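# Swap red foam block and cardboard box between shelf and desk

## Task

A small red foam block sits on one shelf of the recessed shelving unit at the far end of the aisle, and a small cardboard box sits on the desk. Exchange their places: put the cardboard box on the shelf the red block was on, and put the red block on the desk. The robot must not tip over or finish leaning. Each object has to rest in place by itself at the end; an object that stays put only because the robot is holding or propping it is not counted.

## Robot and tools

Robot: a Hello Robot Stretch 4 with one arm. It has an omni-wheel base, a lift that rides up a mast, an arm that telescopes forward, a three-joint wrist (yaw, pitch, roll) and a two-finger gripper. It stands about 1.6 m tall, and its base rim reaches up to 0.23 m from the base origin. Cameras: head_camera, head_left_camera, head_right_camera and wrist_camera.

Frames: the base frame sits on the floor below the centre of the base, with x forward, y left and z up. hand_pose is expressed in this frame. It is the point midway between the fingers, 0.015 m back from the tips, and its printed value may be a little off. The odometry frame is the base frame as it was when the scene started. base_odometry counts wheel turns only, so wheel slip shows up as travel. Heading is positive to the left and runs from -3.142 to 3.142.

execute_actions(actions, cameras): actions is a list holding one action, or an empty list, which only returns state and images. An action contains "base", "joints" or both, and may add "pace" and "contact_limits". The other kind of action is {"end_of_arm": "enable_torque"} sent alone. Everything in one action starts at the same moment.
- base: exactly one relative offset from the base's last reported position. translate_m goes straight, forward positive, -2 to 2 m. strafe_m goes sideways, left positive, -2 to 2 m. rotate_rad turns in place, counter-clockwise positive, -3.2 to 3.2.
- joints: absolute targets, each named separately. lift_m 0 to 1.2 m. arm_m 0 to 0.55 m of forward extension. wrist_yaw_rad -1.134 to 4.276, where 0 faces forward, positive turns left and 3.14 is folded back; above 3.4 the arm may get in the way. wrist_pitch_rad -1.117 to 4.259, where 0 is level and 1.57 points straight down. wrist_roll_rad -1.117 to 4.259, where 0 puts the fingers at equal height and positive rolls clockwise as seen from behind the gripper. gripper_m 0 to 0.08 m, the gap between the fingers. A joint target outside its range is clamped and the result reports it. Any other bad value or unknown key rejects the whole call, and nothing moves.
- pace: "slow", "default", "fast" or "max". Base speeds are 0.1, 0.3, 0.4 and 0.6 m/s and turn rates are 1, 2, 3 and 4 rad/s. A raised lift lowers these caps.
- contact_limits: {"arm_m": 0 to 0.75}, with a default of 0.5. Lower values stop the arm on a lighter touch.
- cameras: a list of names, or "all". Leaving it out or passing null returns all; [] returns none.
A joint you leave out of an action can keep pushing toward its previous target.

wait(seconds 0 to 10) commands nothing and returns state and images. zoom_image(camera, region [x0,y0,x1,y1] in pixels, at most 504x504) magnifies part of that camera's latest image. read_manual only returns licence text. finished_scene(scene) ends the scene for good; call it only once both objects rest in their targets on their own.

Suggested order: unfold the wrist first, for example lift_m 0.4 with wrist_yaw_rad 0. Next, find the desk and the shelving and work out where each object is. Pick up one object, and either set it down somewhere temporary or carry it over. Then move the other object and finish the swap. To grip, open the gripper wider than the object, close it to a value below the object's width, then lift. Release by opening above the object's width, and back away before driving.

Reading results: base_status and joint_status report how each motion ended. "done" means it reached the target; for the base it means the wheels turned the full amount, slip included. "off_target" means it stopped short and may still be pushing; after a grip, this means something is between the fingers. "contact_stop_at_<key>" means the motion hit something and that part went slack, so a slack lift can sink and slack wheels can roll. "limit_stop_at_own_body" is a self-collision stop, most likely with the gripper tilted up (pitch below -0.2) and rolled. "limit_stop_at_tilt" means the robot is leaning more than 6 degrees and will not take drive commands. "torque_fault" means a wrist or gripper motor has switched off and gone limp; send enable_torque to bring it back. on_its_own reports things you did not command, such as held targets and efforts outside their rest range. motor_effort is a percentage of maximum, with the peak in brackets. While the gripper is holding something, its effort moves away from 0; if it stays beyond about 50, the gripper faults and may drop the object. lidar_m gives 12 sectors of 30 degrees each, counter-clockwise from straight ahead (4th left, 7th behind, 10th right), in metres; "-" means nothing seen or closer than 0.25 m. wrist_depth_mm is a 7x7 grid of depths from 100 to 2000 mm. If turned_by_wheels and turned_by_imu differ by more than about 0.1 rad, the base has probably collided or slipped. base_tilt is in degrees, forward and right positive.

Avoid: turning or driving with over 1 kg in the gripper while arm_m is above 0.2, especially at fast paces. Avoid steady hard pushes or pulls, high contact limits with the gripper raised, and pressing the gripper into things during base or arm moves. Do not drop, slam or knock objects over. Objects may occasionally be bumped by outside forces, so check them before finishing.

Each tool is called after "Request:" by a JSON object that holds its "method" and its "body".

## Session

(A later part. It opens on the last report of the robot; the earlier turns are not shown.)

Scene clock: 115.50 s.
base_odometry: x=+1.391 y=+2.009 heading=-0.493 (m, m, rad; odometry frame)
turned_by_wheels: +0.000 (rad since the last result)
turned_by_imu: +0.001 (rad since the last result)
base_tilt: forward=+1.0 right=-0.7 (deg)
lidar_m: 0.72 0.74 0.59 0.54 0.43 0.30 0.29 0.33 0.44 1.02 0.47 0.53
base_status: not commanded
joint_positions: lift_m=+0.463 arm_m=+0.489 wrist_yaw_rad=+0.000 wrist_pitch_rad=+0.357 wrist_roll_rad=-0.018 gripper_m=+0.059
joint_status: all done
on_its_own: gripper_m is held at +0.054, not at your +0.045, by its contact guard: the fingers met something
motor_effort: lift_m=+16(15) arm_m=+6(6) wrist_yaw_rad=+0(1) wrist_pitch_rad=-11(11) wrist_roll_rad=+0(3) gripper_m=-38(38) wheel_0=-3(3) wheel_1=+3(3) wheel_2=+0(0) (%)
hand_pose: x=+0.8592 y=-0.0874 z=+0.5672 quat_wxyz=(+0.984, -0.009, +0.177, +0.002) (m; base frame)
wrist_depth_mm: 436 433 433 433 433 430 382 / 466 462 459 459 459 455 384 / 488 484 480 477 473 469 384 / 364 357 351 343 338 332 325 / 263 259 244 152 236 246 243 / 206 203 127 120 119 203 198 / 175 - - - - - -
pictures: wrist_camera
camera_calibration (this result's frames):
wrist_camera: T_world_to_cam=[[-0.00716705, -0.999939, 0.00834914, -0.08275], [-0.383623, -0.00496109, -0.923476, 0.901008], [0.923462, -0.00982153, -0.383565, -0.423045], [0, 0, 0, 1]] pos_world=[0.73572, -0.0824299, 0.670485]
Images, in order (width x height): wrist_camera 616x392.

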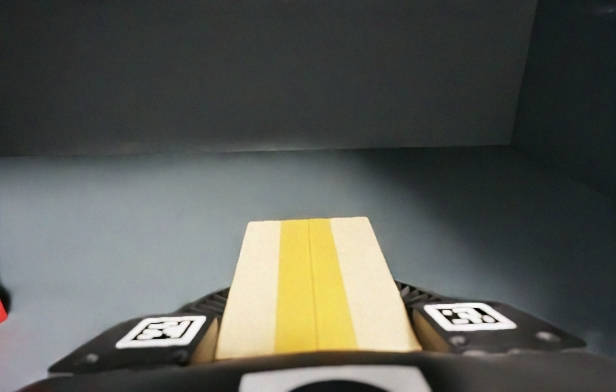

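Request:
{"method": "execute_actions", "body": {"actions": [{"joints":{"lift_m":0.460},"pace":"slow"}], "cameras": []}}

Request:
{"method": "execute_actions", "body": {"actions": [{"joints":{"gripper_m":0.08}}], "cameras": []}}

Request:
{"method": "execute_actions", "body": {"actions": [{"joints":{"arm_m":0.2},"pace":"fast"}], "cameras": ["head_camera","wrist_camera"]}}

Scene clock: 119.67 s.
base_odometry: x=+1.391 y=+2.009 heading=-0.493 (m, m, rad; odometry frame)
turned_by_wheels: +0.000 (rad since the last result)
turned_by_imu: +0.001 (rad since the last result)
base_tilt: forward=+0.9 right=-0.7 (deg)
lidar_m: 0.73 0.76 0.58 0.55 0.43 0.32 0.29 0.32 0.45 1.06 0.45 0.55
base_status: not commanded
joint_positions: lift_m=+0.460 arm_m=+0.489 wrist_yaw_rad=+0.000 wrist_pitch_rad=+0.356 wrist_roll_rad=-0.018 gripper_m=+0.059
joint_status: all done
on_its_own: gripper_m is held at +0.054, not at your +0.045, by its contact guard: the fingers met something
motor_effort: lift_m=+16(15) arm_m=+6(6) wrist_yaw_rad=+1(0) wrist_pitch_rad=-10(11) wrist_roll_rad=+1(2) gripper_m=-39(39) wheel_0=-3(3) wheel_1=+4(3) wheel_2=+0(0) (%)
hand_pose: x=+0.8592 y=-0.0874 z=+0.5643 quat_wxyz=(+0.984, -0.009, +0.177, +0.002) (m; base frame)
wrist_depth_mm: 436 433 439 430 430 430 382 / 459 462 459 455 455 455 382 / 484 484 480 477 473 473 387 / 357 351 343 338 332 324 320 / 257 254 238 153 231 241 238 / 202 199 126 120 119 199 194 / 172 - - - - - -
pictures: none
No camera images: the call's "cameras" was empty. Leave "cameras" out to get every camera's image.

Scene clock: 120.60 s.
base_odometry: x=+1.391 y=+2.009 heading=-0.493 (m, m, rad; odometry frame)
turned_by_wheels: +0.000 (rad since the last result)
turned_by_imu: +0.000 (rad since the last result)
base_tilt: forward=+0.9 right=-0.8 (deg)
lidar_m: 0.74 0.76 0.57 0.55 0.42 0.30 0.29 0.31 0.46 1.07 0.47 0.55
base_status: not commanded
joint_positions: lift_m=+0.460 arm_m=+0.489 wrist_yaw_rad=+0.000 wrist_pitch_rad=+0.356 wrist_roll_rad=-0.018 gripper_m=+0.080
joint_status: all done
motor_effort: lift_m=+16(16) arm_m=+6(6) wrist_yaw_rad=+1(1) wrist_pitch_rad=-10(10) wrist_roll_rad=+0(0) gripper_m=+1(36) wheel_0=-3(3) wheel_1=+3(3) wheel_2=+0(0) (%)
hand_pose: x=+0.8592 y=-0.0874 z=+0.5643 quat_wxyz=(+0.984, -0.009, +0.177, +0.002) (m; base frame)
wrist_depth_mm: 439 436 436 430 433 430 382 / 466 466 462 462 455 452 384 / 484 484 484 477 473 473 384 / 355 351 345 338 330 325 320 / 258 255 239 153 232 242 239 / 202 200 132 121 124 133 198 / - - 108 - - - -
pictures: none
No camera images: the call's "cameras" was empty. Leave "cameras" out to get every camera's image.

Scene clock: 122.27 s.
base_odometry: x=+1.391 y=+2.009 heading=-0.493 (m, m, rad; odometry frame)
turned_by_wheels: +0.000 (rad since the last result)
turned_by_imu: +0.000 (rad since the last result)
base_tilt: forward=+0.9 right=-0.7 (deg)
lidar_m: 0.73 0.78 0.58 0.55 0.41 0.31 0.30 0.28 0.44 1.02 0.45 0.54
base_status: not commanded
joint_positions: lift_m=+0.460 arm_m=+0.201 wrist_yaw_rad=+0.000 wrist_pitch_rad=+0.356 wrist_roll_rad=-0.018 gripper_m=+0.080
joint_status: all done
motor_effort: lift_m=+16(16) arm_m=-6(9) wrist_yaw_rad=+1(0) wrist_pitch_rad=-9(9) wrist_roll_rad=+0(1) gripper_m=+2(1) wheel_0=-3(3) wheel_1=+3(3) wheel_2=+0(0) (%)
hand_pose: x=+0.5713 y=-0.0875 z=+0.5644 quat_wxyz=(+0.984, -0.009, +0.177, +0.001) (m; base frame)
wrist_depth_mm: 715 699 699 691 699 525 366 / 741 750 750 741 741 535 368 / 585 421 549 379 521 462 370 / 362 353 347 342 342 340 340 / 759 591 580 603 866 544 373 / 723 488 445 477 436 133 379 / - - 145 - - - -
pictures: head_camera, wrist_camera
camera_calibration (this result's frames):
wrist_camera: T_world_to_cam=[[-0.00762932, -0.999936, 0.00834246, -0.0846126], [-0.382963, -0.00478492, -0.923751, 0.78775], [0.923732, -0.0102424, -0.382902, -0.15882], [0, 0, 0, 1]] pos_world=[0.447741, -0.0824646, 0.667578]
Images, in order (width x height): head_camera 420x560, wrist_camera 616x392.

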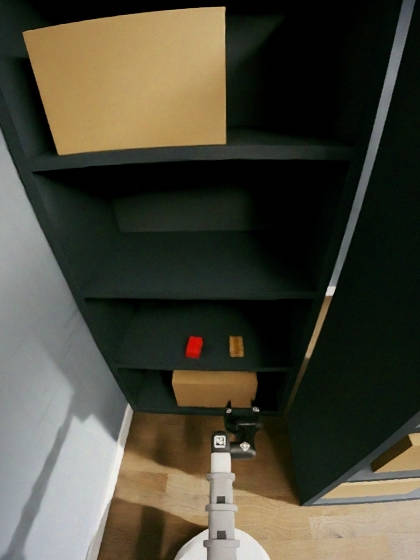

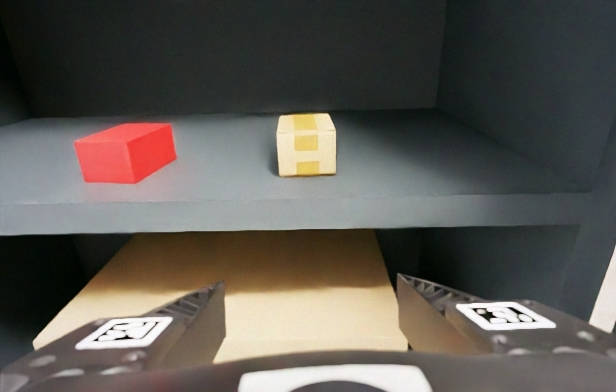

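Request:
{"method": "zoom_image", "body": {"camera": "wrist_camera", "region": [60, 100, 200, 200]}}

Region (60, 100, 200, 200) of wrist_camera's 616x392 image, scaled by 3.600; it fills the top 360 rows of this view, and the rest is white.

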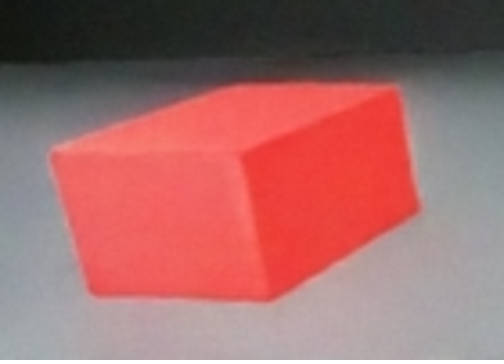

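Request:
{"method": "execute_actions", "body": {"actions": [{"base":{"strafe_m":0.227},"joints":{"lift_m":0.53,"wrist_yaw_rad":-0.15}}], "cameras": []}}

Request:
{"method": "execute_actions", "body": {"actions": [{"joints":{"arm_m":0.475},"pace":"fast"}], "cameras": ["head_camera","wrist_camera"]}}

Scene clock: 141.03 s.
base_odometry: x=+1.499 y=+2.209 heading=-0.493 (m, m, rad; odometry frame)
turned_by_wheels: +0.000 (rad since the last result)
turned_by_imu: +0.002 (rad since the last result)
base_tilt: forward=+0.9 right=-0.7 (deg)
lidar_m: 0.73 0.47 0.35 0.32 0.35 0.28 0.27 0.29 0.45 1.08 0.67 0.77
base_status: done
joint_positions: lift_m=+0.530 arm_m=+0.201 wrist_yaw_rad=-0.150 wrist_pitch_rad=+0.356 wrist_roll_rad=-0.018 gripper_m=+0.080
joint_status: all done
motor_effort: lift_m=+22(24) arm_m=-6(6) wrist_yaw_rad=+1(2) wrist_pitch_rad=-9(9) wrist_roll_rad=-1(0) gripper_m=+1(1) wheel_0=-2(13) wheel_1=+3(14) wheel_2=+0(0) (%)
hand_pose: x=+0.5560 y=-0.1162 z=+0.6339 quat_wxyz=(+0.982, +0.005, +0.177, -0.072) (m; base frame)
wrist_depth_mm: 661 691 707 732 750 741 549 / 661 723 741 768 788 759 559 / 647 759 778 788 798 699 564 / 544 539 504 480 455 469 492 / 397 389 384 397 407 418 525 / 521 370 382 580 535 132 564 / - - 145 - - - -
pictures: none
No camera images: the call's "cameras" was empty. Leave "cameras" out to get every camera's image.

Scene clock: 142.67 s.
base_odometry: x=+1.499 y=+2.209 heading=-0.493 (m, m, rad; odometry frame)
turned_by_wheels: +0.000 (rad since the last result)
turned_by_imu: +0.000 (rad since the last result)
base_tilt: forward=+0.9 right=-0.7 (deg)
lidar_m: 0.73 0.44 0.35 0.33 0.36 0.29 0.26 0.31 0.44 1.08 0.67 0.78
base_status: not commanded
joint_positions: lift_m=+0.530 arm_m=+0.474 wrist_yaw_rad=-0.150 wrist_pitch_rad=+0.356 wrist_roll_rad=-0.018 gripper_m=+0.080
joint_status: all done
motor_effort: lift_m=+22(22) arm_m=+6(10) wrist_yaw_rad=+0(0) wrist_pitch_rad=-8(10) wrist_roll_rad=+1(1) gripper_m=+2(2) wheel_0=-2(2) wheel_1=+3(3) wheel_2=+0(0) (%)
hand_pose: x=+0.8289 y=-0.1162 z=+0.6339 quat_wxyz=(+0.982, +0.005, +0.177, -0.072) (m; base frame)
wrist_depth_mm: 430 442 455 469 484 496 512 / 455 466 480 496 512 530 539 / 480 492 508 525 544 564 564 / 500 508 525 517 512 508 492 / 399 392 384 379 375 368 366 / 309 306 216 231 274 133 238 / - - 145 - - - -
pictures: head_camera, wrist_camera
camera_calibration (this result's frames):
wrist_camera: T_world_to_cam=[[-0.156499, -0.987643, 0.00834125, 0.0128907], [-0.379245, 0.0522918, -0.923818, 0.954107], [0.911966, -0.14774, -0.382742, -0.376846], [0, 0, 0, 1]] pos_world=[0.707529, -0.0928357, 0.737078]
Images, in order (width x height): head_camera 420x560, wrist_camera 616x392.

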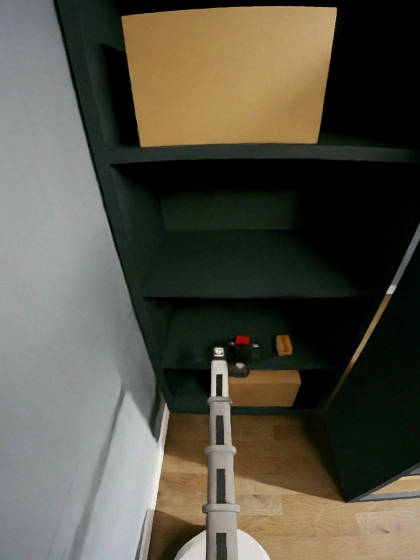

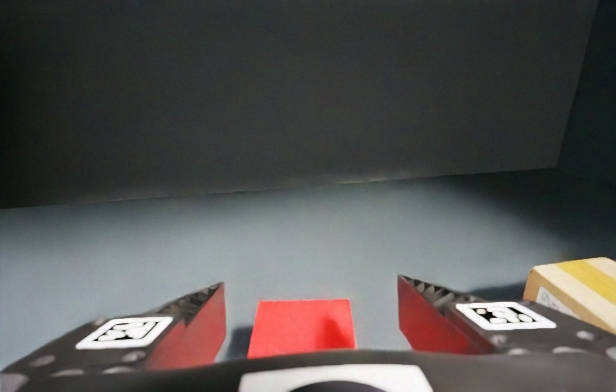

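Request:
{"method": "execute_actions", "body": {"actions": [{"joints":{"arm_m":0.497}}], "cameras": []}}

Request:
{"method": "execute_actions", "body": {"actions": [{"joints":{"lift_m":0.485}}], "cameras": ["wrist_camera"]}}

Scene clock: 145.67 s.
base_odometry: x=+1.499 y=+2.209 heading=-0.493 (m, m, rad; odometry frame)
turned_by_wheels: +0.000 (rad since the last result)
turned_by_imu: +0.001 (rad since the last result)
base_tilt: forward=+0.9 right=-0.7 (deg)
lidar_m: 0.72 0.46 0.31 0.33 0.35 0.31 0.28 0.30 0.42 1.08 0.66 0.77
base_status: not commanded
joint_positions: lift_m=+0.530 arm_m=+0.496 wrist_yaw_rad=-0.150 wrist_pitch_rad=+0.356 wrist_roll_rad=-0.018 gripper_m=+0.080
joint_status: all done
motor_effort: lift_m=+22(22) arm_m=+6(7) wrist_yaw_rad=+1(1) wrist_pitch_rad=-8(9) wrist_roll_rad=+0(1) gripper_m=+1(2) wheel_0=-2(2) wheel_1=+3(3) wheel_2=+0(0) (%)
hand_pose: x=+0.8509 y=-0.1162 z=+0.6339 quat_wxyz=(+0.982, +0.005, +0.177, -0.072) (m; base frame)
wrist_depth_mm: 415 424 433 445 462 480 492 / 433 449 459 473 492 508 517 / 459 473 484 504 521 539 549 / 484 500 504 521 508 500 492 / 397 389 384 379 375 370 366 / 309 307 277 300 273 133 237 / - - 146 - - - -
pictures: none
No camera images: the call's "cameras" was empty. Leave "cameras" out to get every camera's image.

Scene clock: 146.73 s.
base_odometry: x=+1.499 y=+2.209 heading=-0.493 (m, m, rad; odometry frame)
turned_by_wheels: +0.000 (rad since the last result)
turned_by_imu: +0.000 (rad since the last result)
base_tilt: forward=+0.9 right=-0.7 (deg)
lidar_m: 0.73 0.45 0.34 0.32 0.33 0.30 0.27 0.31 0.43 1.09 0.66 0.77
base_status: not commanded
joint_positions: lift_m=+0.485 arm_m=+0.496 wrist_yaw_rad=-0.150 wrist_pitch_rad=+0.356 wrist_roll_rad=-0.018 gripper_m=+0.080
joint_status: all done
motor_effort: lift_m=+16(16) arm_m=+6(6) wrist_yaw_rad=+0(1) wrist_pitch_rad=-7(8) wrist_roll_rad=+0(2) gripper_m=+2(2) wheel_0=-2(2) wheel_1=+3(3) wheel_2=+0(0) (%)
hand_pose: x=+0.8509 y=-0.1162 z=+0.5894 quat_wxyz=(+0.982, +0.005, +0.177, -0.072) (m; base frame)
wrist_depth_mm: 413 427 433 449 466 473 492 / 436 445 462 477 488 508 517 / 459 473 488 504 512 535 535 / 427 418 410 404 397 389 382 / 307 301 300 296 291 287 272 / 241 238 158 166 158 133 233 / - - 139 - - - -
pictures: wrist_camera
camera_calibration (this result's frames):
wrist_camera: T_world_to_cam=[[-0.156647, -0.987619, 0.00834119, 0.0167999], [-0.379243, 0.0523496, -0.923815, 0.921332], [0.911941, -0.147876, -0.382748, -0.413898], [0, 0, 0, 1]] pos_world=[0.729491, -0.0928452, 0.692582]
Images, in order (width x height): wrist_camera 616x392.

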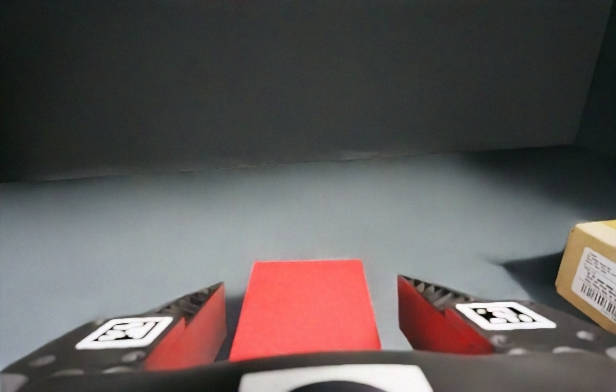

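Request:
{"method": "execute_actions", "body": {"actions": [{"joints":{"lift_m":0.460}}], "cameras": ["wrist_camera"]}}

Request:
{"method": "execute_actions", "body": {"actions": [{"joints":{"gripper_m":0.04}}], "cameras": ["wrist_camera"]}}

Scene clock: 150.47 s.
base_odometry: x=+1.499 y=+2.209 heading=-0.493 (m, m, rad; odometry frame)
turned_by_wheels: +0.000 (rad since the last result)
turned_by_imu: +0.001 (rad since the last result)
base_tilt: forward=+0.9 right=-0.7 (deg)
lidar_m: 0.74 0.47 0.34 0.30 0.34 0.29 0.27 0.31 0.44 1.05 0.65 0.78
base_status: not commanded
joint_positions: lift_m=+0.460 arm_m=+0.496 wrist_yaw_rad=-0.150 wrist_pitch_rad=+0.356 wrist_roll_rad=-0.018 gripper_m=+0.080
joint_status: all done
motor_effort: lift_m=+16(12) arm_m=+6(6) wrist_yaw_rad=+2(1) wrist_pitch_rad=-8(8) wrist_roll_rad=+0(2) gripper_m=+1(1) wheel_0=-2(2) wheel_1=+3(3) wheel_2=+0(0) (%)
hand_pose: x=+0.8509 y=-0.1162 z=+0.5644 quat_wxyz=(+0.982, +0.005, +0.177, -0.072) (m; base frame)
wrist_depth_mm: 410 424 436 452 462 477 492 / 436 449 462 473 492 504 521 / 462 466 480 492 508 508 492 / 357 351 343 338 332 325 324 / 258 255 240 163 233 242 229 / 202 200 135 128 136 133 198 / - - 113 - - - -
pictures: wrist_camera
camera_calibration (this result's frames):
wrist_camera: T_world_to_cam=[[-0.156647, -0.987619, 0.00834131, 0.0170086], [-0.379243, 0.0523495, -0.923815, 0.898237], [0.911941, -0.147876, -0.382748, -0.423468], [0, 0, 0, 1]] pos_world=[0.729492, -0.0928452, 0.667582]
Images, in order (width x height): wrist_camera 616x392.

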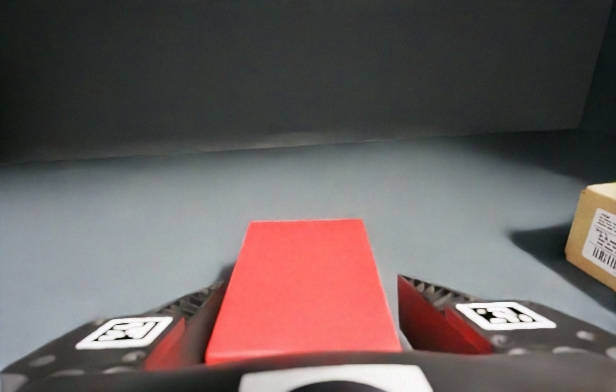

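Scene clock: 151.47 s.
base_odometry: x=+1.499 y=+2.209 heading=-0.493 (m, m, rad; odometry frame)
turned_by_wheels: +0.000 (rad since the last result)
turned_by_imu: +0.000 (rad since the last result)
base_tilt: forward=+0.9 right=-0.7 (deg)
lidar_m: 0.73 0.47 0.34 0.31 0.35 0.28 0.28 0.31 0.45 1.06 0.67 0.76
base_status: not commanded
joint_positions: lift_m=+0.460 arm_m=+0.496 wrist_yaw_rad=-0.150 wrist_pitch_rad=+0.356 wrist_roll_rad=-0.018 gripper_m=+0.059
joint_status: gripper_m off_target (ended at +0.059, target +0.040)
on_its_own: gripper_m is held at +0.053, not at your +0.040, by its contact guard: the fingers met something
motor_effort: lift_m=+16(16) arm_m=+6(6) wrist_yaw_rad=+0(1) wrist_pitch_rad=-9(9) wrist_roll_rad=+1(0) gripper_m=-37(36) wheel_0=-2(2) wheel_1=+3(3) wheel_2=+0(0) (%)
hand_pose: x=+0.8509 y=-0.1162 z=+0.5644 quat_wxyz=(+0.982, +0.005, +0.177, -0.072) (m; base frame)
wrist_depth_mm: 413 424 436 449 462 477 492 / 439 445 462 473 492 508 521 / 459 466 484 492 508 500 492 / 357 349 343 338 330 329 324 / 258 254 239 163 233 241 229 / 203 200 132 129 127 199 195 / 172 - - - - - -
pictures: wrist_camera
camera_calibration (this result's frames):
wrist_camera: T_world_to_cam=[[-0.156655, -0.987618, 0.0083421, 0.0170137], [-0.379242, 0.052352, -0.923815, 0.898237], [0.91194, -0.147884, -0.382747, -0.423467], [0, 0, 0, 1]] pos_world=[0.729491, -0.0928457, 0.667582]
Images, in order (width x height): wrist_camera 616x392.

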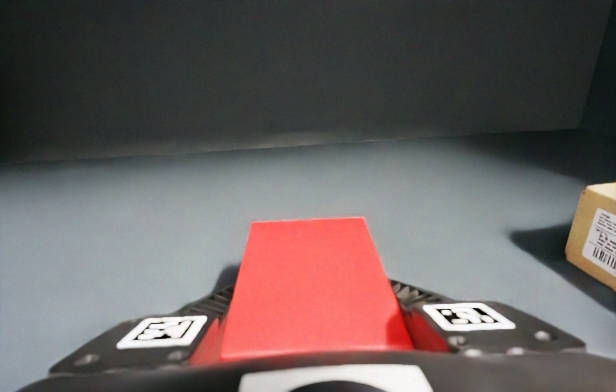

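Request:
{"method": "execute_actions", "body": {"actions": [{"joints":{"lift_m":0.52}}], "cameras": []}}

Request:
{"method": "execute_actions", "body": {"actions": [{"joints":{"arm_m":0.003},"pace":"fast"}], "cameras": ["wrist_camera"]}}

Request:
{"method": "execute_actions", "body": {"actions": [{"joints":{"wrist_pitch_rad":1.45,"wrist_yaw_rad":0},"pace":"fast"}], "cameras": ["head_camera"]}}

Scene clock: 155.83 s.
base_odometry: x=+1.499 y=+2.209 heading=-0.493 (m, m, rad; odometry frame)
turned_by_wheels: +0.000 (rad since the last result)
turned_by_imu: +0.001 (rad since the last result)
base_tilt: forward=+0.9 right=-0.7 (deg)
lidar_m: 0.73 0.46 0.34 0.31 0.34 0.29 0.27 0.31 0.44 1.07 0.67 0.73
base_status: not commanded
joint_positions: lift_m=+0.520 arm_m=+0.496 wrist_yaw_rad=-0.150 wrist_pitch_rad=+0.356 wrist_roll_rad=-0.018 gripper_m=+0.059
joint_status: all done
on_its_own: gripper_m is held at +0.053, not at your +0.040, by its contact guard: the fingers met something
motor_effort: lift_m=+23(29) arm_m=+6(6) wrist_yaw_rad=+0(0) wrist_pitch_rad=-9(10) wrist_roll_rad=+0(1) gripper_m=-37(38) wheel_0=-2(2) wheel_1=+3(3) wheel_2=+0(0) (%)
hand_pose: x=+0.8509 y=-0.1162 z=+0.6238 quat_wxyz=(+0.982, +0.005, +0.177, -0.072) (m; base frame)
wrist_depth_mm: 413 427 436 445 462 477 488 / 433 449 459 477 488 508 521 / 459 469 488 504 521 539 549 / 477 492 500 492 484 477 469 / 377 370 349 162 338 349 349 / 294 291 132 128 127 289 237 / 250 - - - - - -
pictures: none
No camera images: the call's "cameras" was empty. Leave "cameras" out to get every camera's image.

Scene clock: 157.93 s.
base_odometry: x=+1.499 y=+2.209 heading=-0.493 (m, m, rad; odometry frame)
turned_by_wheels: +0.000 (rad since the last result)
turned_by_imu: +0.001 (rad since the last result)
base_tilt: forward=+0.9 right=-0.7 (deg)
lidar_m: 0.73 0.47 0.33 0.32 0.35 0.30 0.27 0.31 0.45 1.06 0.66 0.76
base_status: not commanded
joint_positions: lift_m=+0.520 arm_m=+0.004 wrist_yaw_rad=-0.150 wrist_pitch_rad=+0.356 wrist_roll_rad=-0.018 gripper_m=+0.059
joint_status: all done
on_its_own: gripper_m is held at +0.053, not at your +0.040, by its contact guard: the fingers met something
motor_effort: lift_m=+23(22) arm_m=-6(9) wrist_yaw_rad=+1(0) wrist_pitch_rad=-10(9) wrist_roll_rad=-1(1) gripper_m=-37(37) wheel_0=-2(1) wheel_1=+3(3) wheel_2=+0(0) (%)
hand_pose: x=+0.3589 y=-0.1163 z=+0.6238 quat_wxyz=(+0.981, +0.005, +0.177, -0.072) (m; base frame)
wrist_depth_mm: 683 842 878 904 946 732 559 / 668 891 931 960 976 750 580 / 654 831 809 788 661 683 603 / 549 564 597 580 854 732 627 / 627 1025 768 163 699 788 661 / 615 842 132 128 127 723 654 / 621 - - - - - -
pictures: wrist_camera
camera_calibration (this result's frames):
wrist_camera: T_world_to_cam=[[-0.157028, -0.987559, 0.0083474, -0.0604764], [-0.379705, 0.0525685, -0.923613, 0.766562], [0.911683, -0.148202, -0.383236, 0.0482397], [0, 0, 0, 1]] pos_world=[0.237592, -0.0928718, 0.726999]
Images, in order (width x height): wrist_camera 616x392.

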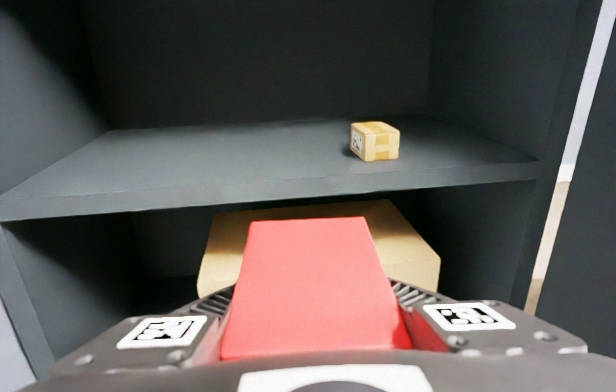

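Scene clock: 159.10 s.
base_odometry: x=+1.499 y=+2.209 heading=-0.493 (m, m, rad; odometry frame)
turned_by_wheels: +0.000 (rad since the last result)
turned_by_imu: +0.000 (rad since the last result)
base_tilt: forward=+0.9 right=-0.7 (deg)
lidar_m: 0.73 0.45 0.33 0.31 0.33 0.29 0.28 0.30 0.40 1.09 0.65 0.76
base_status: not commanded
joint_positions: lift_m=+0.520 arm_m=+0.004 wrist_yaw_rad=+0.000 wrist_pitch_rad=+1.450 wrist_roll_rad=-0.018 gripper_m=+0.059
joint_status: all done
on_its_own: gripper_m is held at +0.053, not at your +0.040, by its contact guard: the fingers met something
motor_effort: lift_m=+22(22) arm_m=-6(6) wrist_yaw_rad=+3(4) wrist_pitch_rad=-2(9) wrist_roll_rad=+1(1) gripper_m=-38(37) wheel_0=-2(2) wheel_1=+3(3) wheel_2=+0(0) (%)
hand_pose: x=+0.2005 y=-0.0874 z=+0.4868 quat_wxyz=(+0.748, -0.006, +0.663, +0.006) (m; base frame)
wrist_depth_mm: 580 668 676 683 676 683 683 / 580 668 661 668 668 676 668 / 585 661 654 661 654 668 661 / 585 647 640 647 654 668 654 / 585 634 466 163 640 647 647 / 591 430 132 128 127 640 647 / 564 - - - - - -
pictures: head_camera
Images, in order (width x height): head_camera 420x560.

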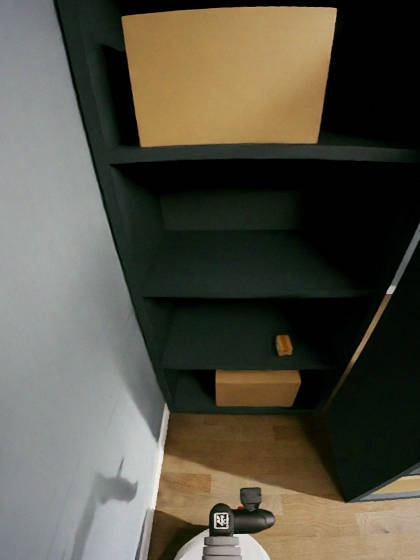

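Request:
{"method": "execute_actions", "body": {"actions": [{"base":{"rotate_rad":-1.545}}], "cameras": ["head_camera","wrist_camera"]}}

Scene clock: 163.47 s.
base_odometry: x=+1.499 y=+2.209 heading=-2.037 (m, m, rad; odometry frame)
turned_by_wheels: -1.544 (rad since the last result)
turned_by_imu: -1.578 (rad since the last result)
base_tilt: forward=+0.9 right=-0.7 (deg)
lidar_m: 1.02 0.65 0.76 0.73 0.48 0.34 0.32 0.34 0.30 0.27 0.30 0.45
base_status: done
joint_positions: lift_m=+0.520 arm_m=+0.004 wrist_yaw_rad=+0.000 wrist_pitch_rad=+1.450 wrist_roll_rad=-0.018 gripper_m=+0.059
joint_status: not commanded
on_its_own: gripper_m is held at +0.053, not at your +0.040, by its contact guard: the fingers met something
motor_effort: lift_m=+22(22) arm_m=-6(6) wrist_yaw_rad=+0(2) wrist_pitch_rad=-3(0) wrist_roll_rad=+0(1) gripper_m=-38(36) wheel_0=+4(8) wheel_1=+6(12) wheel_2=+3(11) (%)
hand_pose: x=+0.2005 y=-0.0874 z=+0.4869 quat_wxyz=(+0.748, -0.007, +0.663, +0.006) (m; base frame)
wrist_depth_mm: 668 668 668 676 683 574 539 / 654 661 676 668 668 585 591 / 654 661 654 661 661 559 364 / 640 654 647 654 661 512 362 / 640 640 462 163 640 508 359 / 627 430 132 128 127 433 359 / 615 - - - - - -
pictures: head_camera, wrist_camera
camera_calibration (this result's frames):
wrist_camera: T_world_to_cam=[[0.0040716, -0.999937, 0.0104184, -0.0901077], [-0.996518, -0.00492489, -0.0832342, 0.287906], [0.0832803, -0.0100432, -0.996476, 0.621229], [0, 0, 0, 1]] pos_world=[0.235534, -0.082445, 0.643942]
Images, in order (width x height): head_camera 420x560, wrist_camera 616x392.

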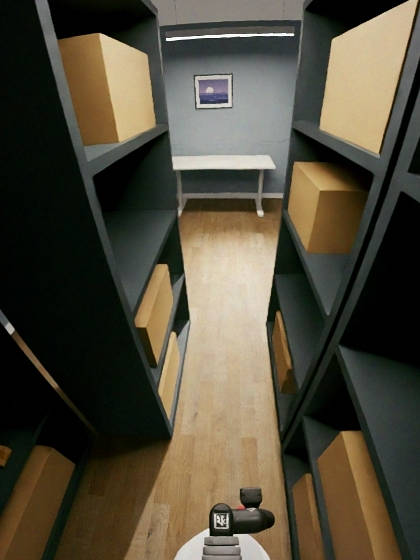

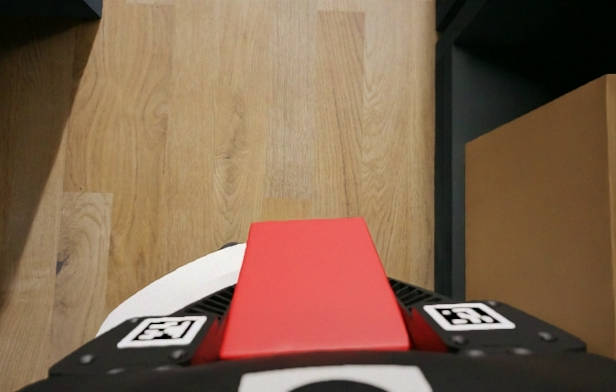

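Request:
{"method": "execute_actions", "body": {"actions": [{"base":{"rotate_rad":-0.045}}], "cameras": []}}

Request:
{"method": "execute_actions", "body": {"actions": [{"base":{"translate_m":0.7},"pace":"fast"}], "cameras": ["head_camera","wrist_camera"]}}

Scene clock: 174.37 s.
base_odometry: x=+1.499 y=+2.209 heading=-2.081 (m, m, rad; odometry frame)
turned_by_wheels: -0.044 (rad since the last result)
turned_by_imu: -0.044 (rad since the last result)
base_tilt: forward=+0.9 right=-0.7 (deg)
lidar_m: 1.17 0.68 0.78 0.74 0.47 0.34 0.30 0.32 0.31 0.27 0.30 0.43
base_status: done
joint_positions: lift_m=+0.520 arm_m=+0.004 wrist_yaw_rad=+0.000 wrist_pitch_rad=+1.450 wrist_roll_rad=-0.018 gripper_m=+0.059
joint_status: not commanded
on_its_own: gripper_m is held at +0.053, not at your +0.040, by its contact guard: the fingers met something
motor_effort: lift_m=+22(22) arm_m=-6(6) wrist_yaw_rad=+0(1) wrist_pitch_rad=-1(2) wrist_roll_rad=+1(0) gripper_m=-36(37) wheel_0=+3(11) wheel_1=+4(10) wheel_2=+1(8) (%)
hand_pose: x=+0.2005 y=-0.0874 z=+0.4869 quat_wxyz=(+0.748, -0.007, +0.663, +0.006) (m; base frame)
wrist_depth_mm: 668 668 668 676 676 574 580 / 654 668 654 661 668 591 362 / 647 654 654 661 661 484 343 / 640 640 647 647 647 488 345 / 640 640 462 163 640 496 343 / 627 427 132 128 127 418 345 / 621 - - - - - -
pictures: none
No camera images: the call's "cameras" was empty. Leave "cameras" out to get every camera's image.

Scene clock: 177.40 s.
base_odometry: x=+1.157 y=+1.598 heading=-2.081 (m, m, rad; odometry frame)
turned_by_wheels: +0.001 (rad since the last result)
turned_by_imu: -0.001 (rad since the last result)
base_tilt: forward=+0.9 right=-0.7 (deg)
lidar_m: 2.89 0.42 0.29 0.28 0.30 1.08 1.03 0.42 0.30 0.28 0.30 0.41
base_status: done
joint_positions: lift_m=+0.520 arm_m=+0.004 wrist_yaw_rad=+0.000 wrist_pitch_rad=+1.451 wrist_roll_rad=-0.018 gripper_m=+0.059
joint_status: not commanded
on_its_own: gripper_m is held at +0.053, not at your +0.040, by its contact guard: the fingers met something
motor_effort: lift_m=+22(22) arm_m=-6(6) wrist_yaw_rad=+1(1) wrist_pitch_rad=-2(3) wrist_roll_rad=-1(1) gripper_m=-38(38) wheel_0=+3(9) wheel_1=+3(14) wheel_2=+2(13) (%)
hand_pose: x=+0.2004 y=-0.0874 z=+0.4869 quat_wxyz=(+0.748, -0.007, +0.663, +0.006) (m; base frame)
wrist_depth_mm: 585 668 676 683 676 488 351 / 580 668 668 668 668 496 351 / 569 668 654 661 661 504 351 / 569 654 647 654 647 500 351 / 564 647 462 163 640 500 353 / 554 430 132 128 127 559 559 / 544 - - - - - -
pictures: head_camera, wrist_camera
camera_calibration (this result's frames):
wrist_camera: T_world_to_cam=[[0.00406291, -0.999937, 0.0104179, -0.0901058], [-0.996527, -0.00491512, -0.083127, 0.287826], [0.083173, -0.010044, -0.996485, 0.621255], [0, 0, 0, 1]] pos_world=[0.235521, -0.0824456, 0.643936]
Images, in order (width x height): head_camera 420x560, wrist_camera 616x392.

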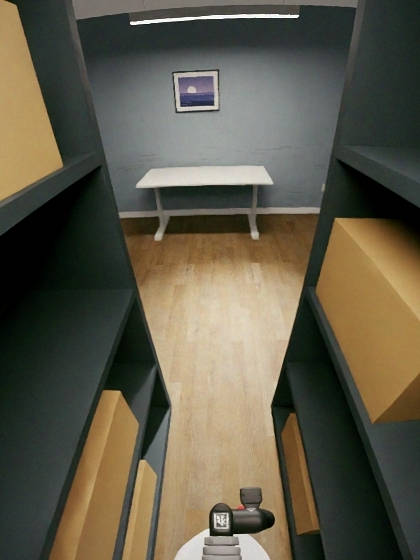

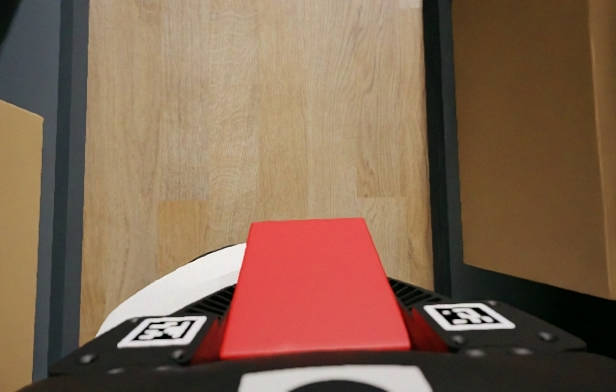

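Request:
{"method": "execute_actions", "body": {"actions": [{"base":{"translate_m":2.0},"joints":{"lift_m":0.72},"pace":"fast"}], "cameras": ["head_camera"]}}

Scene clock: 186.90 s.
base_odometry: x=+0.182 y=-0.148 heading=-2.080 (m, m, rad; odometry frame)
turned_by_wheels: +0.001 (rad since the last result)
turned_by_imu: -0.004 (rad since the last result)
base_tilt: forward=+0.9 right=-0.7 (deg)
lidar_m: 0.87 0.91 1.89 1.83 1.93 1.21 1.23 1.23 1.98 1.84 1.92 0.92
base_status: done
joint_positions: lift_m=+0.720 arm_m=+0.004 wrist_yaw_rad=+0.000 wrist_pitch_rad=+1.451 wrist_roll_rad=-0.018 gripper_m=+0.059
joint_status: all done
on_its_own: gripper_m is held at +0.053, not at your +0.040, by its contact guard: the fingers met something
motor_effort: lift_m=+22(23) arm_m=-6(6) wrist_yaw_rad=+1(2) wrist_pitch_rad=-2(3) wrist_roll_rad=+0(2) gripper_m=-37(37) wheel_0=+4(11) wheel_1=+5(11) wheel_2=+1(15) (%)
hand_pose: x=+0.2004 y=-0.0874 z=+0.6869 quat_wxyz=(+0.748, -0.007, +0.663, +0.006) (m; base frame)
wrist_depth_mm: 878 891 878 904 891 891 904 / 866 866 866 866 866 878 878 / 854 866 866 854 878 891 866 / 842 854 854 842 854 854 866 / 842 831 842 163 842 854 866 / 831 842 132 128 127 842 831 / 820 - - - - - -
pictures: head_camera
Images, in order (width x height): head_camera 420x560.

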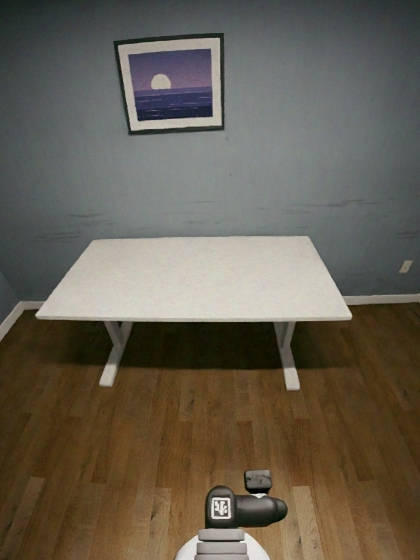

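Request:
{"method": "execute_actions", "body": {"actions": [{"base":{"translate_m":0.38},"joints":{"wrist_pitch_rad":0.356},"pace":"fast"}], "cameras": []}}

Request:
{"method": "execute_actions", "body": {"actions": [{"joints":{"arm_m":0.36},"pace":"fast"}], "cameras": ["head_camera","wrist_camera"]}}

Scene clock: 191.53 s.
base_odometry: x=-0.003 y=-0.480 heading=-2.079 (m, m, rad; odometry frame)
turned_by_wheels: +0.001 (rad since the last result)
turned_by_imu: +0.000 (rad since the last result)
base_tilt: forward=+0.9 right=-0.7 (deg)
lidar_m: 0.49 0.51 0.74 1.82 1.90 1.61 1.58 1.61 1.93 1.85 0.69 0.53
base_status: done
joint_positions: lift_m=+0.720 arm_m=+0.004 wrist_yaw_rad=+0.000 wrist_pitch_rad=+0.359 wrist_roll_rad=-0.018 gripper_m=+0.059
joint_status: all done
on_its_own: gripper_m is held at +0.053, not at your +0.040, by its contact guard: the fingers met something
motor_effort: lift_m=+22(22) arm_m=-5(6) wrist_yaw_rad=+0(1) wrist_pitch_rad=-10(18) wrist_roll_rad=-1(1) gripper_m=-37(37) wheel_0=+2(9) wheel_1=+4(11) wheel_2=+1(14) (%)
hand_pose: x=+0.3740 y=-0.0874 z=+0.8232 quat_wxyz=(+0.984, -0.009, +0.179, +0.002) (m; base frame)
wrist_depth_mm: 976 991 991 991 1008 1008 1008 / 1042 1042 1060 1042 1042 1042 1060 / 904 891 854 842 798 778 1118 / 554 554 535 530 517 517 500 / 402 402 375 163 364 377 377 / 332 325 132 128 127 317 325 / 1205 - - - - - -
pictures: none
No camera images: the call's "cameras" was empty. Leave "cameras" out to get every camera's image.

Scene clock: 193.37 s.
base_odometry: x=-0.003 y=-0.480 heading=-2.079 (m, m, rad; odometry frame)
turned_by_wheels: +0.000 (rad since the last result)
turned_by_imu: +0.001 (rad since the last result)
base_tilt: forward=+0.9 right=-0.7 (deg)
lidar_m: 0.49 0.53 0.75 1.82 1.89 1.62 1.58 1.62 2.00 1.85 0.72 0.53
base_status: not commanded
joint_positions: lift_m=+0.720 arm_m=+0.359 wrist_yaw_rad=+0.000 wrist_pitch_rad=+0.359 wrist_roll_rad=-0.018 gripper_m=+0.059
joint_status: all done
on_its_own: gripper_m is held at +0.053, not at your +0.040, by its contact guard: the fingers met something
motor_effort: lift_m=+22(22) arm_m=+6(8) wrist_yaw_rad=+1(0) wrist_pitch_rad=-9(10) wrist_roll_rad=+0(0) gripper_m=-36(38) wheel_0=+2(2) wheel_1=+4(4) wheel_2=+0(0) (%)
hand_pose: x=+0.7290 y=-0.0874 z=+0.8233 quat_wxyz=(+0.984, -0.009, +0.179, +0.002) (m; base frame)
wrist_depth_mm: 661 654 654 661 661 661 676 / 691 699 699 707 707 707 707 / 741 741 732 732 732 741 732 / 554 544 535 530 512 500 496 / 399 397 370 163 359 373 370 / 314 310 132 129 127 309 296 / 267 - - - - - -
pictures: head_camera, wrist_camera
camera_calibration (this result's frames):
wrist_camera: T_world_to_cam=[[-0.00713682, -0.99994, 0.00836721, -0.0858559], [-0.385883, -0.00496537, -0.922535, 1.08839], [0.92252, -0.00981273, -0.385824, -0.202056], [0, 0, 0, 1]] pos_world=[0.605778, -0.0824292, 0.926835]
Images, in order (width x height): head_camera 420x560, wrist_camera 616x392.

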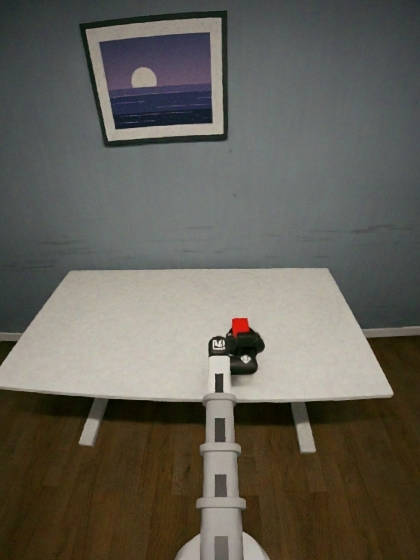

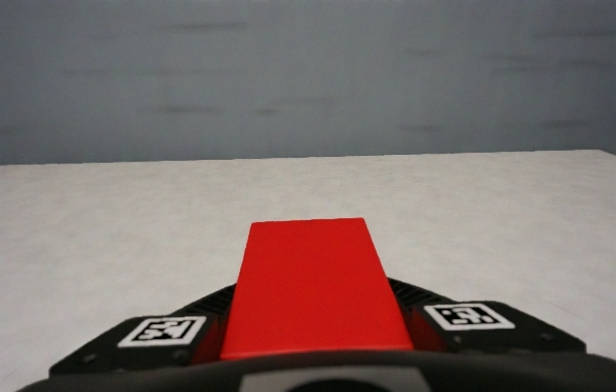

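Request:
{"method": "execute_actions", "body": {"actions": [{"joints":{"lift_m":0.65}}], "cameras": []}}

Scene clock: 196.63 s.
base_odometry: x=-0.003 y=-0.480 heading=-2.079 (m, m, rad; odometry frame)
turned_by_wheels: +0.000 (rad since the last result)
turned_by_imu: +0.001 (rad since the last result)
base_tilt: forward=+0.9 right=-0.7 (deg)
lidar_m: 0.49 0.54 0.71 1.81 1.92 1.61 1.58 1.63 1.99 1.84 0.70 0.52
base_status: not commanded
joint_positions: lift_m=+0.650 arm_m=+0.359 wrist_yaw_rad=+0.000 wrist_pitch_rad=+0.359 wrist_roll_rad=-0.018 gripper_m=+0.059
joint_status: all done
on_its_own: gripper_m is held at +0.053, not at your +0.040, by its contact guard: the fingers met something
motor_effort: lift_m=+16(20) arm_m=+6(6) wrist_yaw_rad=+1(0) wrist_pitch_rad=-9(10) wrist_roll_rad=+0(0) gripper_m=-36(37) wheel_0=+2(2) wheel_1=+4(4) wheel_2=+1(1) (%)
hand_pose: x=+0.7290 y=-0.0874 z=+0.7537 quat_wxyz=(+0.984, -0.009, +0.179, +0.002) (m; base frame)
wrist_depth_mm: 654 654 668 661 661 668 676 / 699 699 699 699 707 707 715 / 585 564 559 539 525 512 496 / 364 355 349 343 338 332 327 / 263 259 245 163 236 245 243 / 206 204 132 128 127 204 198 / 176 - - - - - -
pictures: none
No camera images: the call's "cameras" was empty. Leave "cameras" out to get every camera's image.

Request:
{"method": "execute_actions", "body": {"actions": [{"joints":{"lift_m":0.646},"pace":"slow"}], "cameras": []}}

Request:
{"method": "execute_actions", "body": {"actions": [{"joints":{"gripper_m":0.08}}], "cameras": []}}

Request:
{"method": "execute_actions", "body": {"actions": [{"joints":{"arm_m":0.15},"pace":"fast"}], "cameras": ["head_camera","wrist_camera"]}}

Scene clock: 199.43 s.
base_odometry: x=-0.003 y=-0.480 heading=-2.079 (m, m, rad; odometry frame)
turned_by_wheels: +0.000 (rad since the last result)
turned_by_imu: +0.001 (rad since the last result)
base_tilt: forward=+0.9 right=-0.7 (deg)
lidar_m: 0.50 0.51 0.73 1.79 1.90 1.60 1.59 1.62 1.96 1.85 0.69 0.53
base_status: not commanded
joint_positions: lift_m=+0.646 arm_m=+0.359 wrist_yaw_rad=+0.000 wrist_pitch_rad=+0.358 wrist_roll_rad=-0.018 gripper_m=+0.059
joint_status: all done
on_its_own: gripper_m is held at +0.053, not at your +0.040, by its contact guard: the fingers met something
motor_effort: lift_m=+15(18) arm_m=+6(6) wrist_yaw_rad=+0(0) wrist_pitch_rad=-5(9) wrist_roll_rad=+0(1) gripper_m=-38(36) wheel_0=+2(2) wheel_1=+4(4) wheel_2=+1(0) (%)
hand_pose: x=+0.7290 y=-0.0874 z=+0.7501 quat_wxyz=(+0.984, -0.009, +0.178, +0.002) (m; base frame)
wrist_depth_mm: 661 654 661 661 668 676 668 / 691 699 699 691 707 707 699 / 574 564 549 530 517 500 488 / 357 351 345 340 332 329 320 / 258 254 240 163 232 241 238 / 202 200 132 128 127 199 195 / 172 - - - - - -
pictures: none
No camera images: the call's "cameras" was empty. Leave "cameras" out to get every camera's image.

Scene clock: 200.37 s.
base_odometry: x=-0.003 y=-0.480 heading=-2.079 (m, m, rad; odometry frame)
turned_by_wheels: +0.000 (rad since the last result)
turned_by_imu: +0.000 (rad since the last result)
base_tilt: forward=+0.9 right=-0.7 (deg)
lidar_m: 0.50 0.52 0.73 1.80 1.91 1.62 1.59 1.60 1.96 1.85 0.71 0.50
base_status: not commanded
joint_positions: lift_m=+0.646 arm_m=+0.359 wrist_yaw_rad=+0.000 wrist_pitch_rad=+0.359 wrist_roll_rad=-0.018 gripper_m=+0.080
joint_status: all done
motor_effort: lift_m=+15(16) arm_m=+6(6) wrist_yaw_rad=+1(0) wrist_pitch_rad=-8(9) wrist_roll_rad=-1(0) gripper_m=+2(35) wheel_0=+2(2) wheel_1=+4(4) wheel_2=+1(0) (%)
hand_pose: x=+0.7290 y=-0.0874 z=+0.7499 quat_wxyz=(+0.984, -0.009, +0.178, +0.002) (m; base frame)
wrist_depth_mm: 647 654 661 668 661 668 661 / 691 699 699 699 699 707 707 / 569 554 539 530 508 496 484 / 355 347 342 336 329 322 320 / 257 253 237 161 229 240 238 / 201 198 136 128 132 133 196 / - - 114 - - - -
pictures: none
No camera images: the call's "cameras" was empty. Leave "cameras" out to get every camera's image.

Scene clock: 201.83 s.
base_odometry: x=-0.003 y=-0.480 heading=-2.079 (m, m, rad; odometry frame)
turned_by_wheels: +0.000 (rad since the last result)
turned_by_imu: +0.000 (rad since the last result)
base_tilt: forward=+0.9 right=-0.7 (deg)
lidar_m: 0.51 0.53 0.73 1.81 1.91 1.64 1.59 1.60 1.97 1.85 0.71 0.53
base_status: not commanded
joint_positions: lift_m=+0.646 arm_m=+0.151 wrist_yaw_rad=+0.000 wrist_pitch_rad=+0.359 wrist_roll_rad=-0.018 gripper_m=+0.080
joint_status: all done
motor_effort: lift_m=+16(16) arm_m=-6(8) wrist_yaw_rad=+1(1) wrist_pitch_rad=-9(10) wrist_roll_rad=+1(0) gripper_m=+2(2) wheel_0=+2(2) wheel_1=+4(4) wheel_2=+1(0) (%)
hand_pose: x=+0.5210 y=-0.0875 z=+0.7498 quat_wxyz=(+0.984, -0.009, +0.179, +0.001) (m; base frame)
wrist_depth_mm: 842 854 854 854 866 866 878 / 891 891 891 891 904 904 904 / 580 554 539 473 517 500 488 / 357 349 342 314 332 325 320 / 258 254 251 248 244 240 238 / 202 200 181 196 179 133 198 / - - 146 - - - -
pictures: head_camera, wrist_camera
camera_calibration (this result's frames):
wrist_camera: T_world_to_cam=[[-0.00760449, -0.999936, 0.00836569, -0.0865729], [-0.385729, -0.00478521, -0.9226, 0.940369], [0.922581, -0.0102428, -0.385668, -0.0387702], [0, 0, 0, 1]] pos_world=[0.397838, -0.0824646, 0.853356]
Images, in order (width x height): head_camera 420x560, wrist_camera 616x392.

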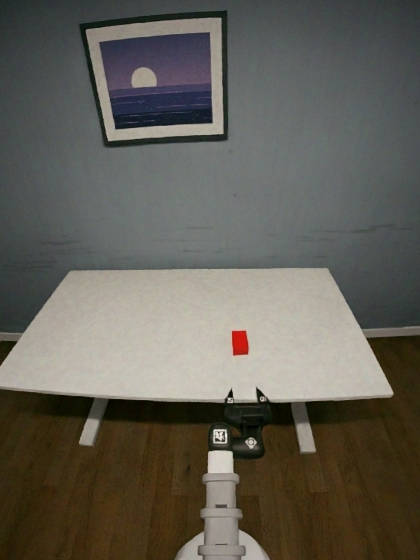

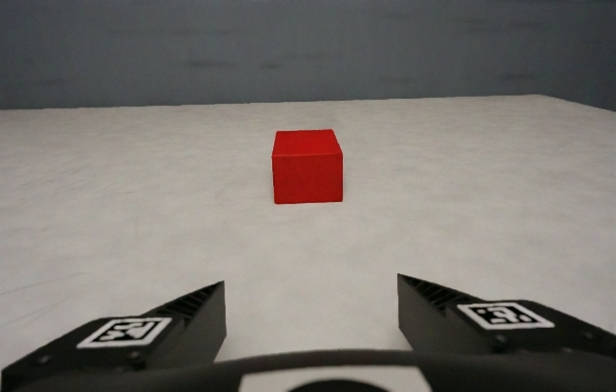

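Request:
{"method": "finished_scene", "body": {"scene": 2}}

The scene is finished: the task was done.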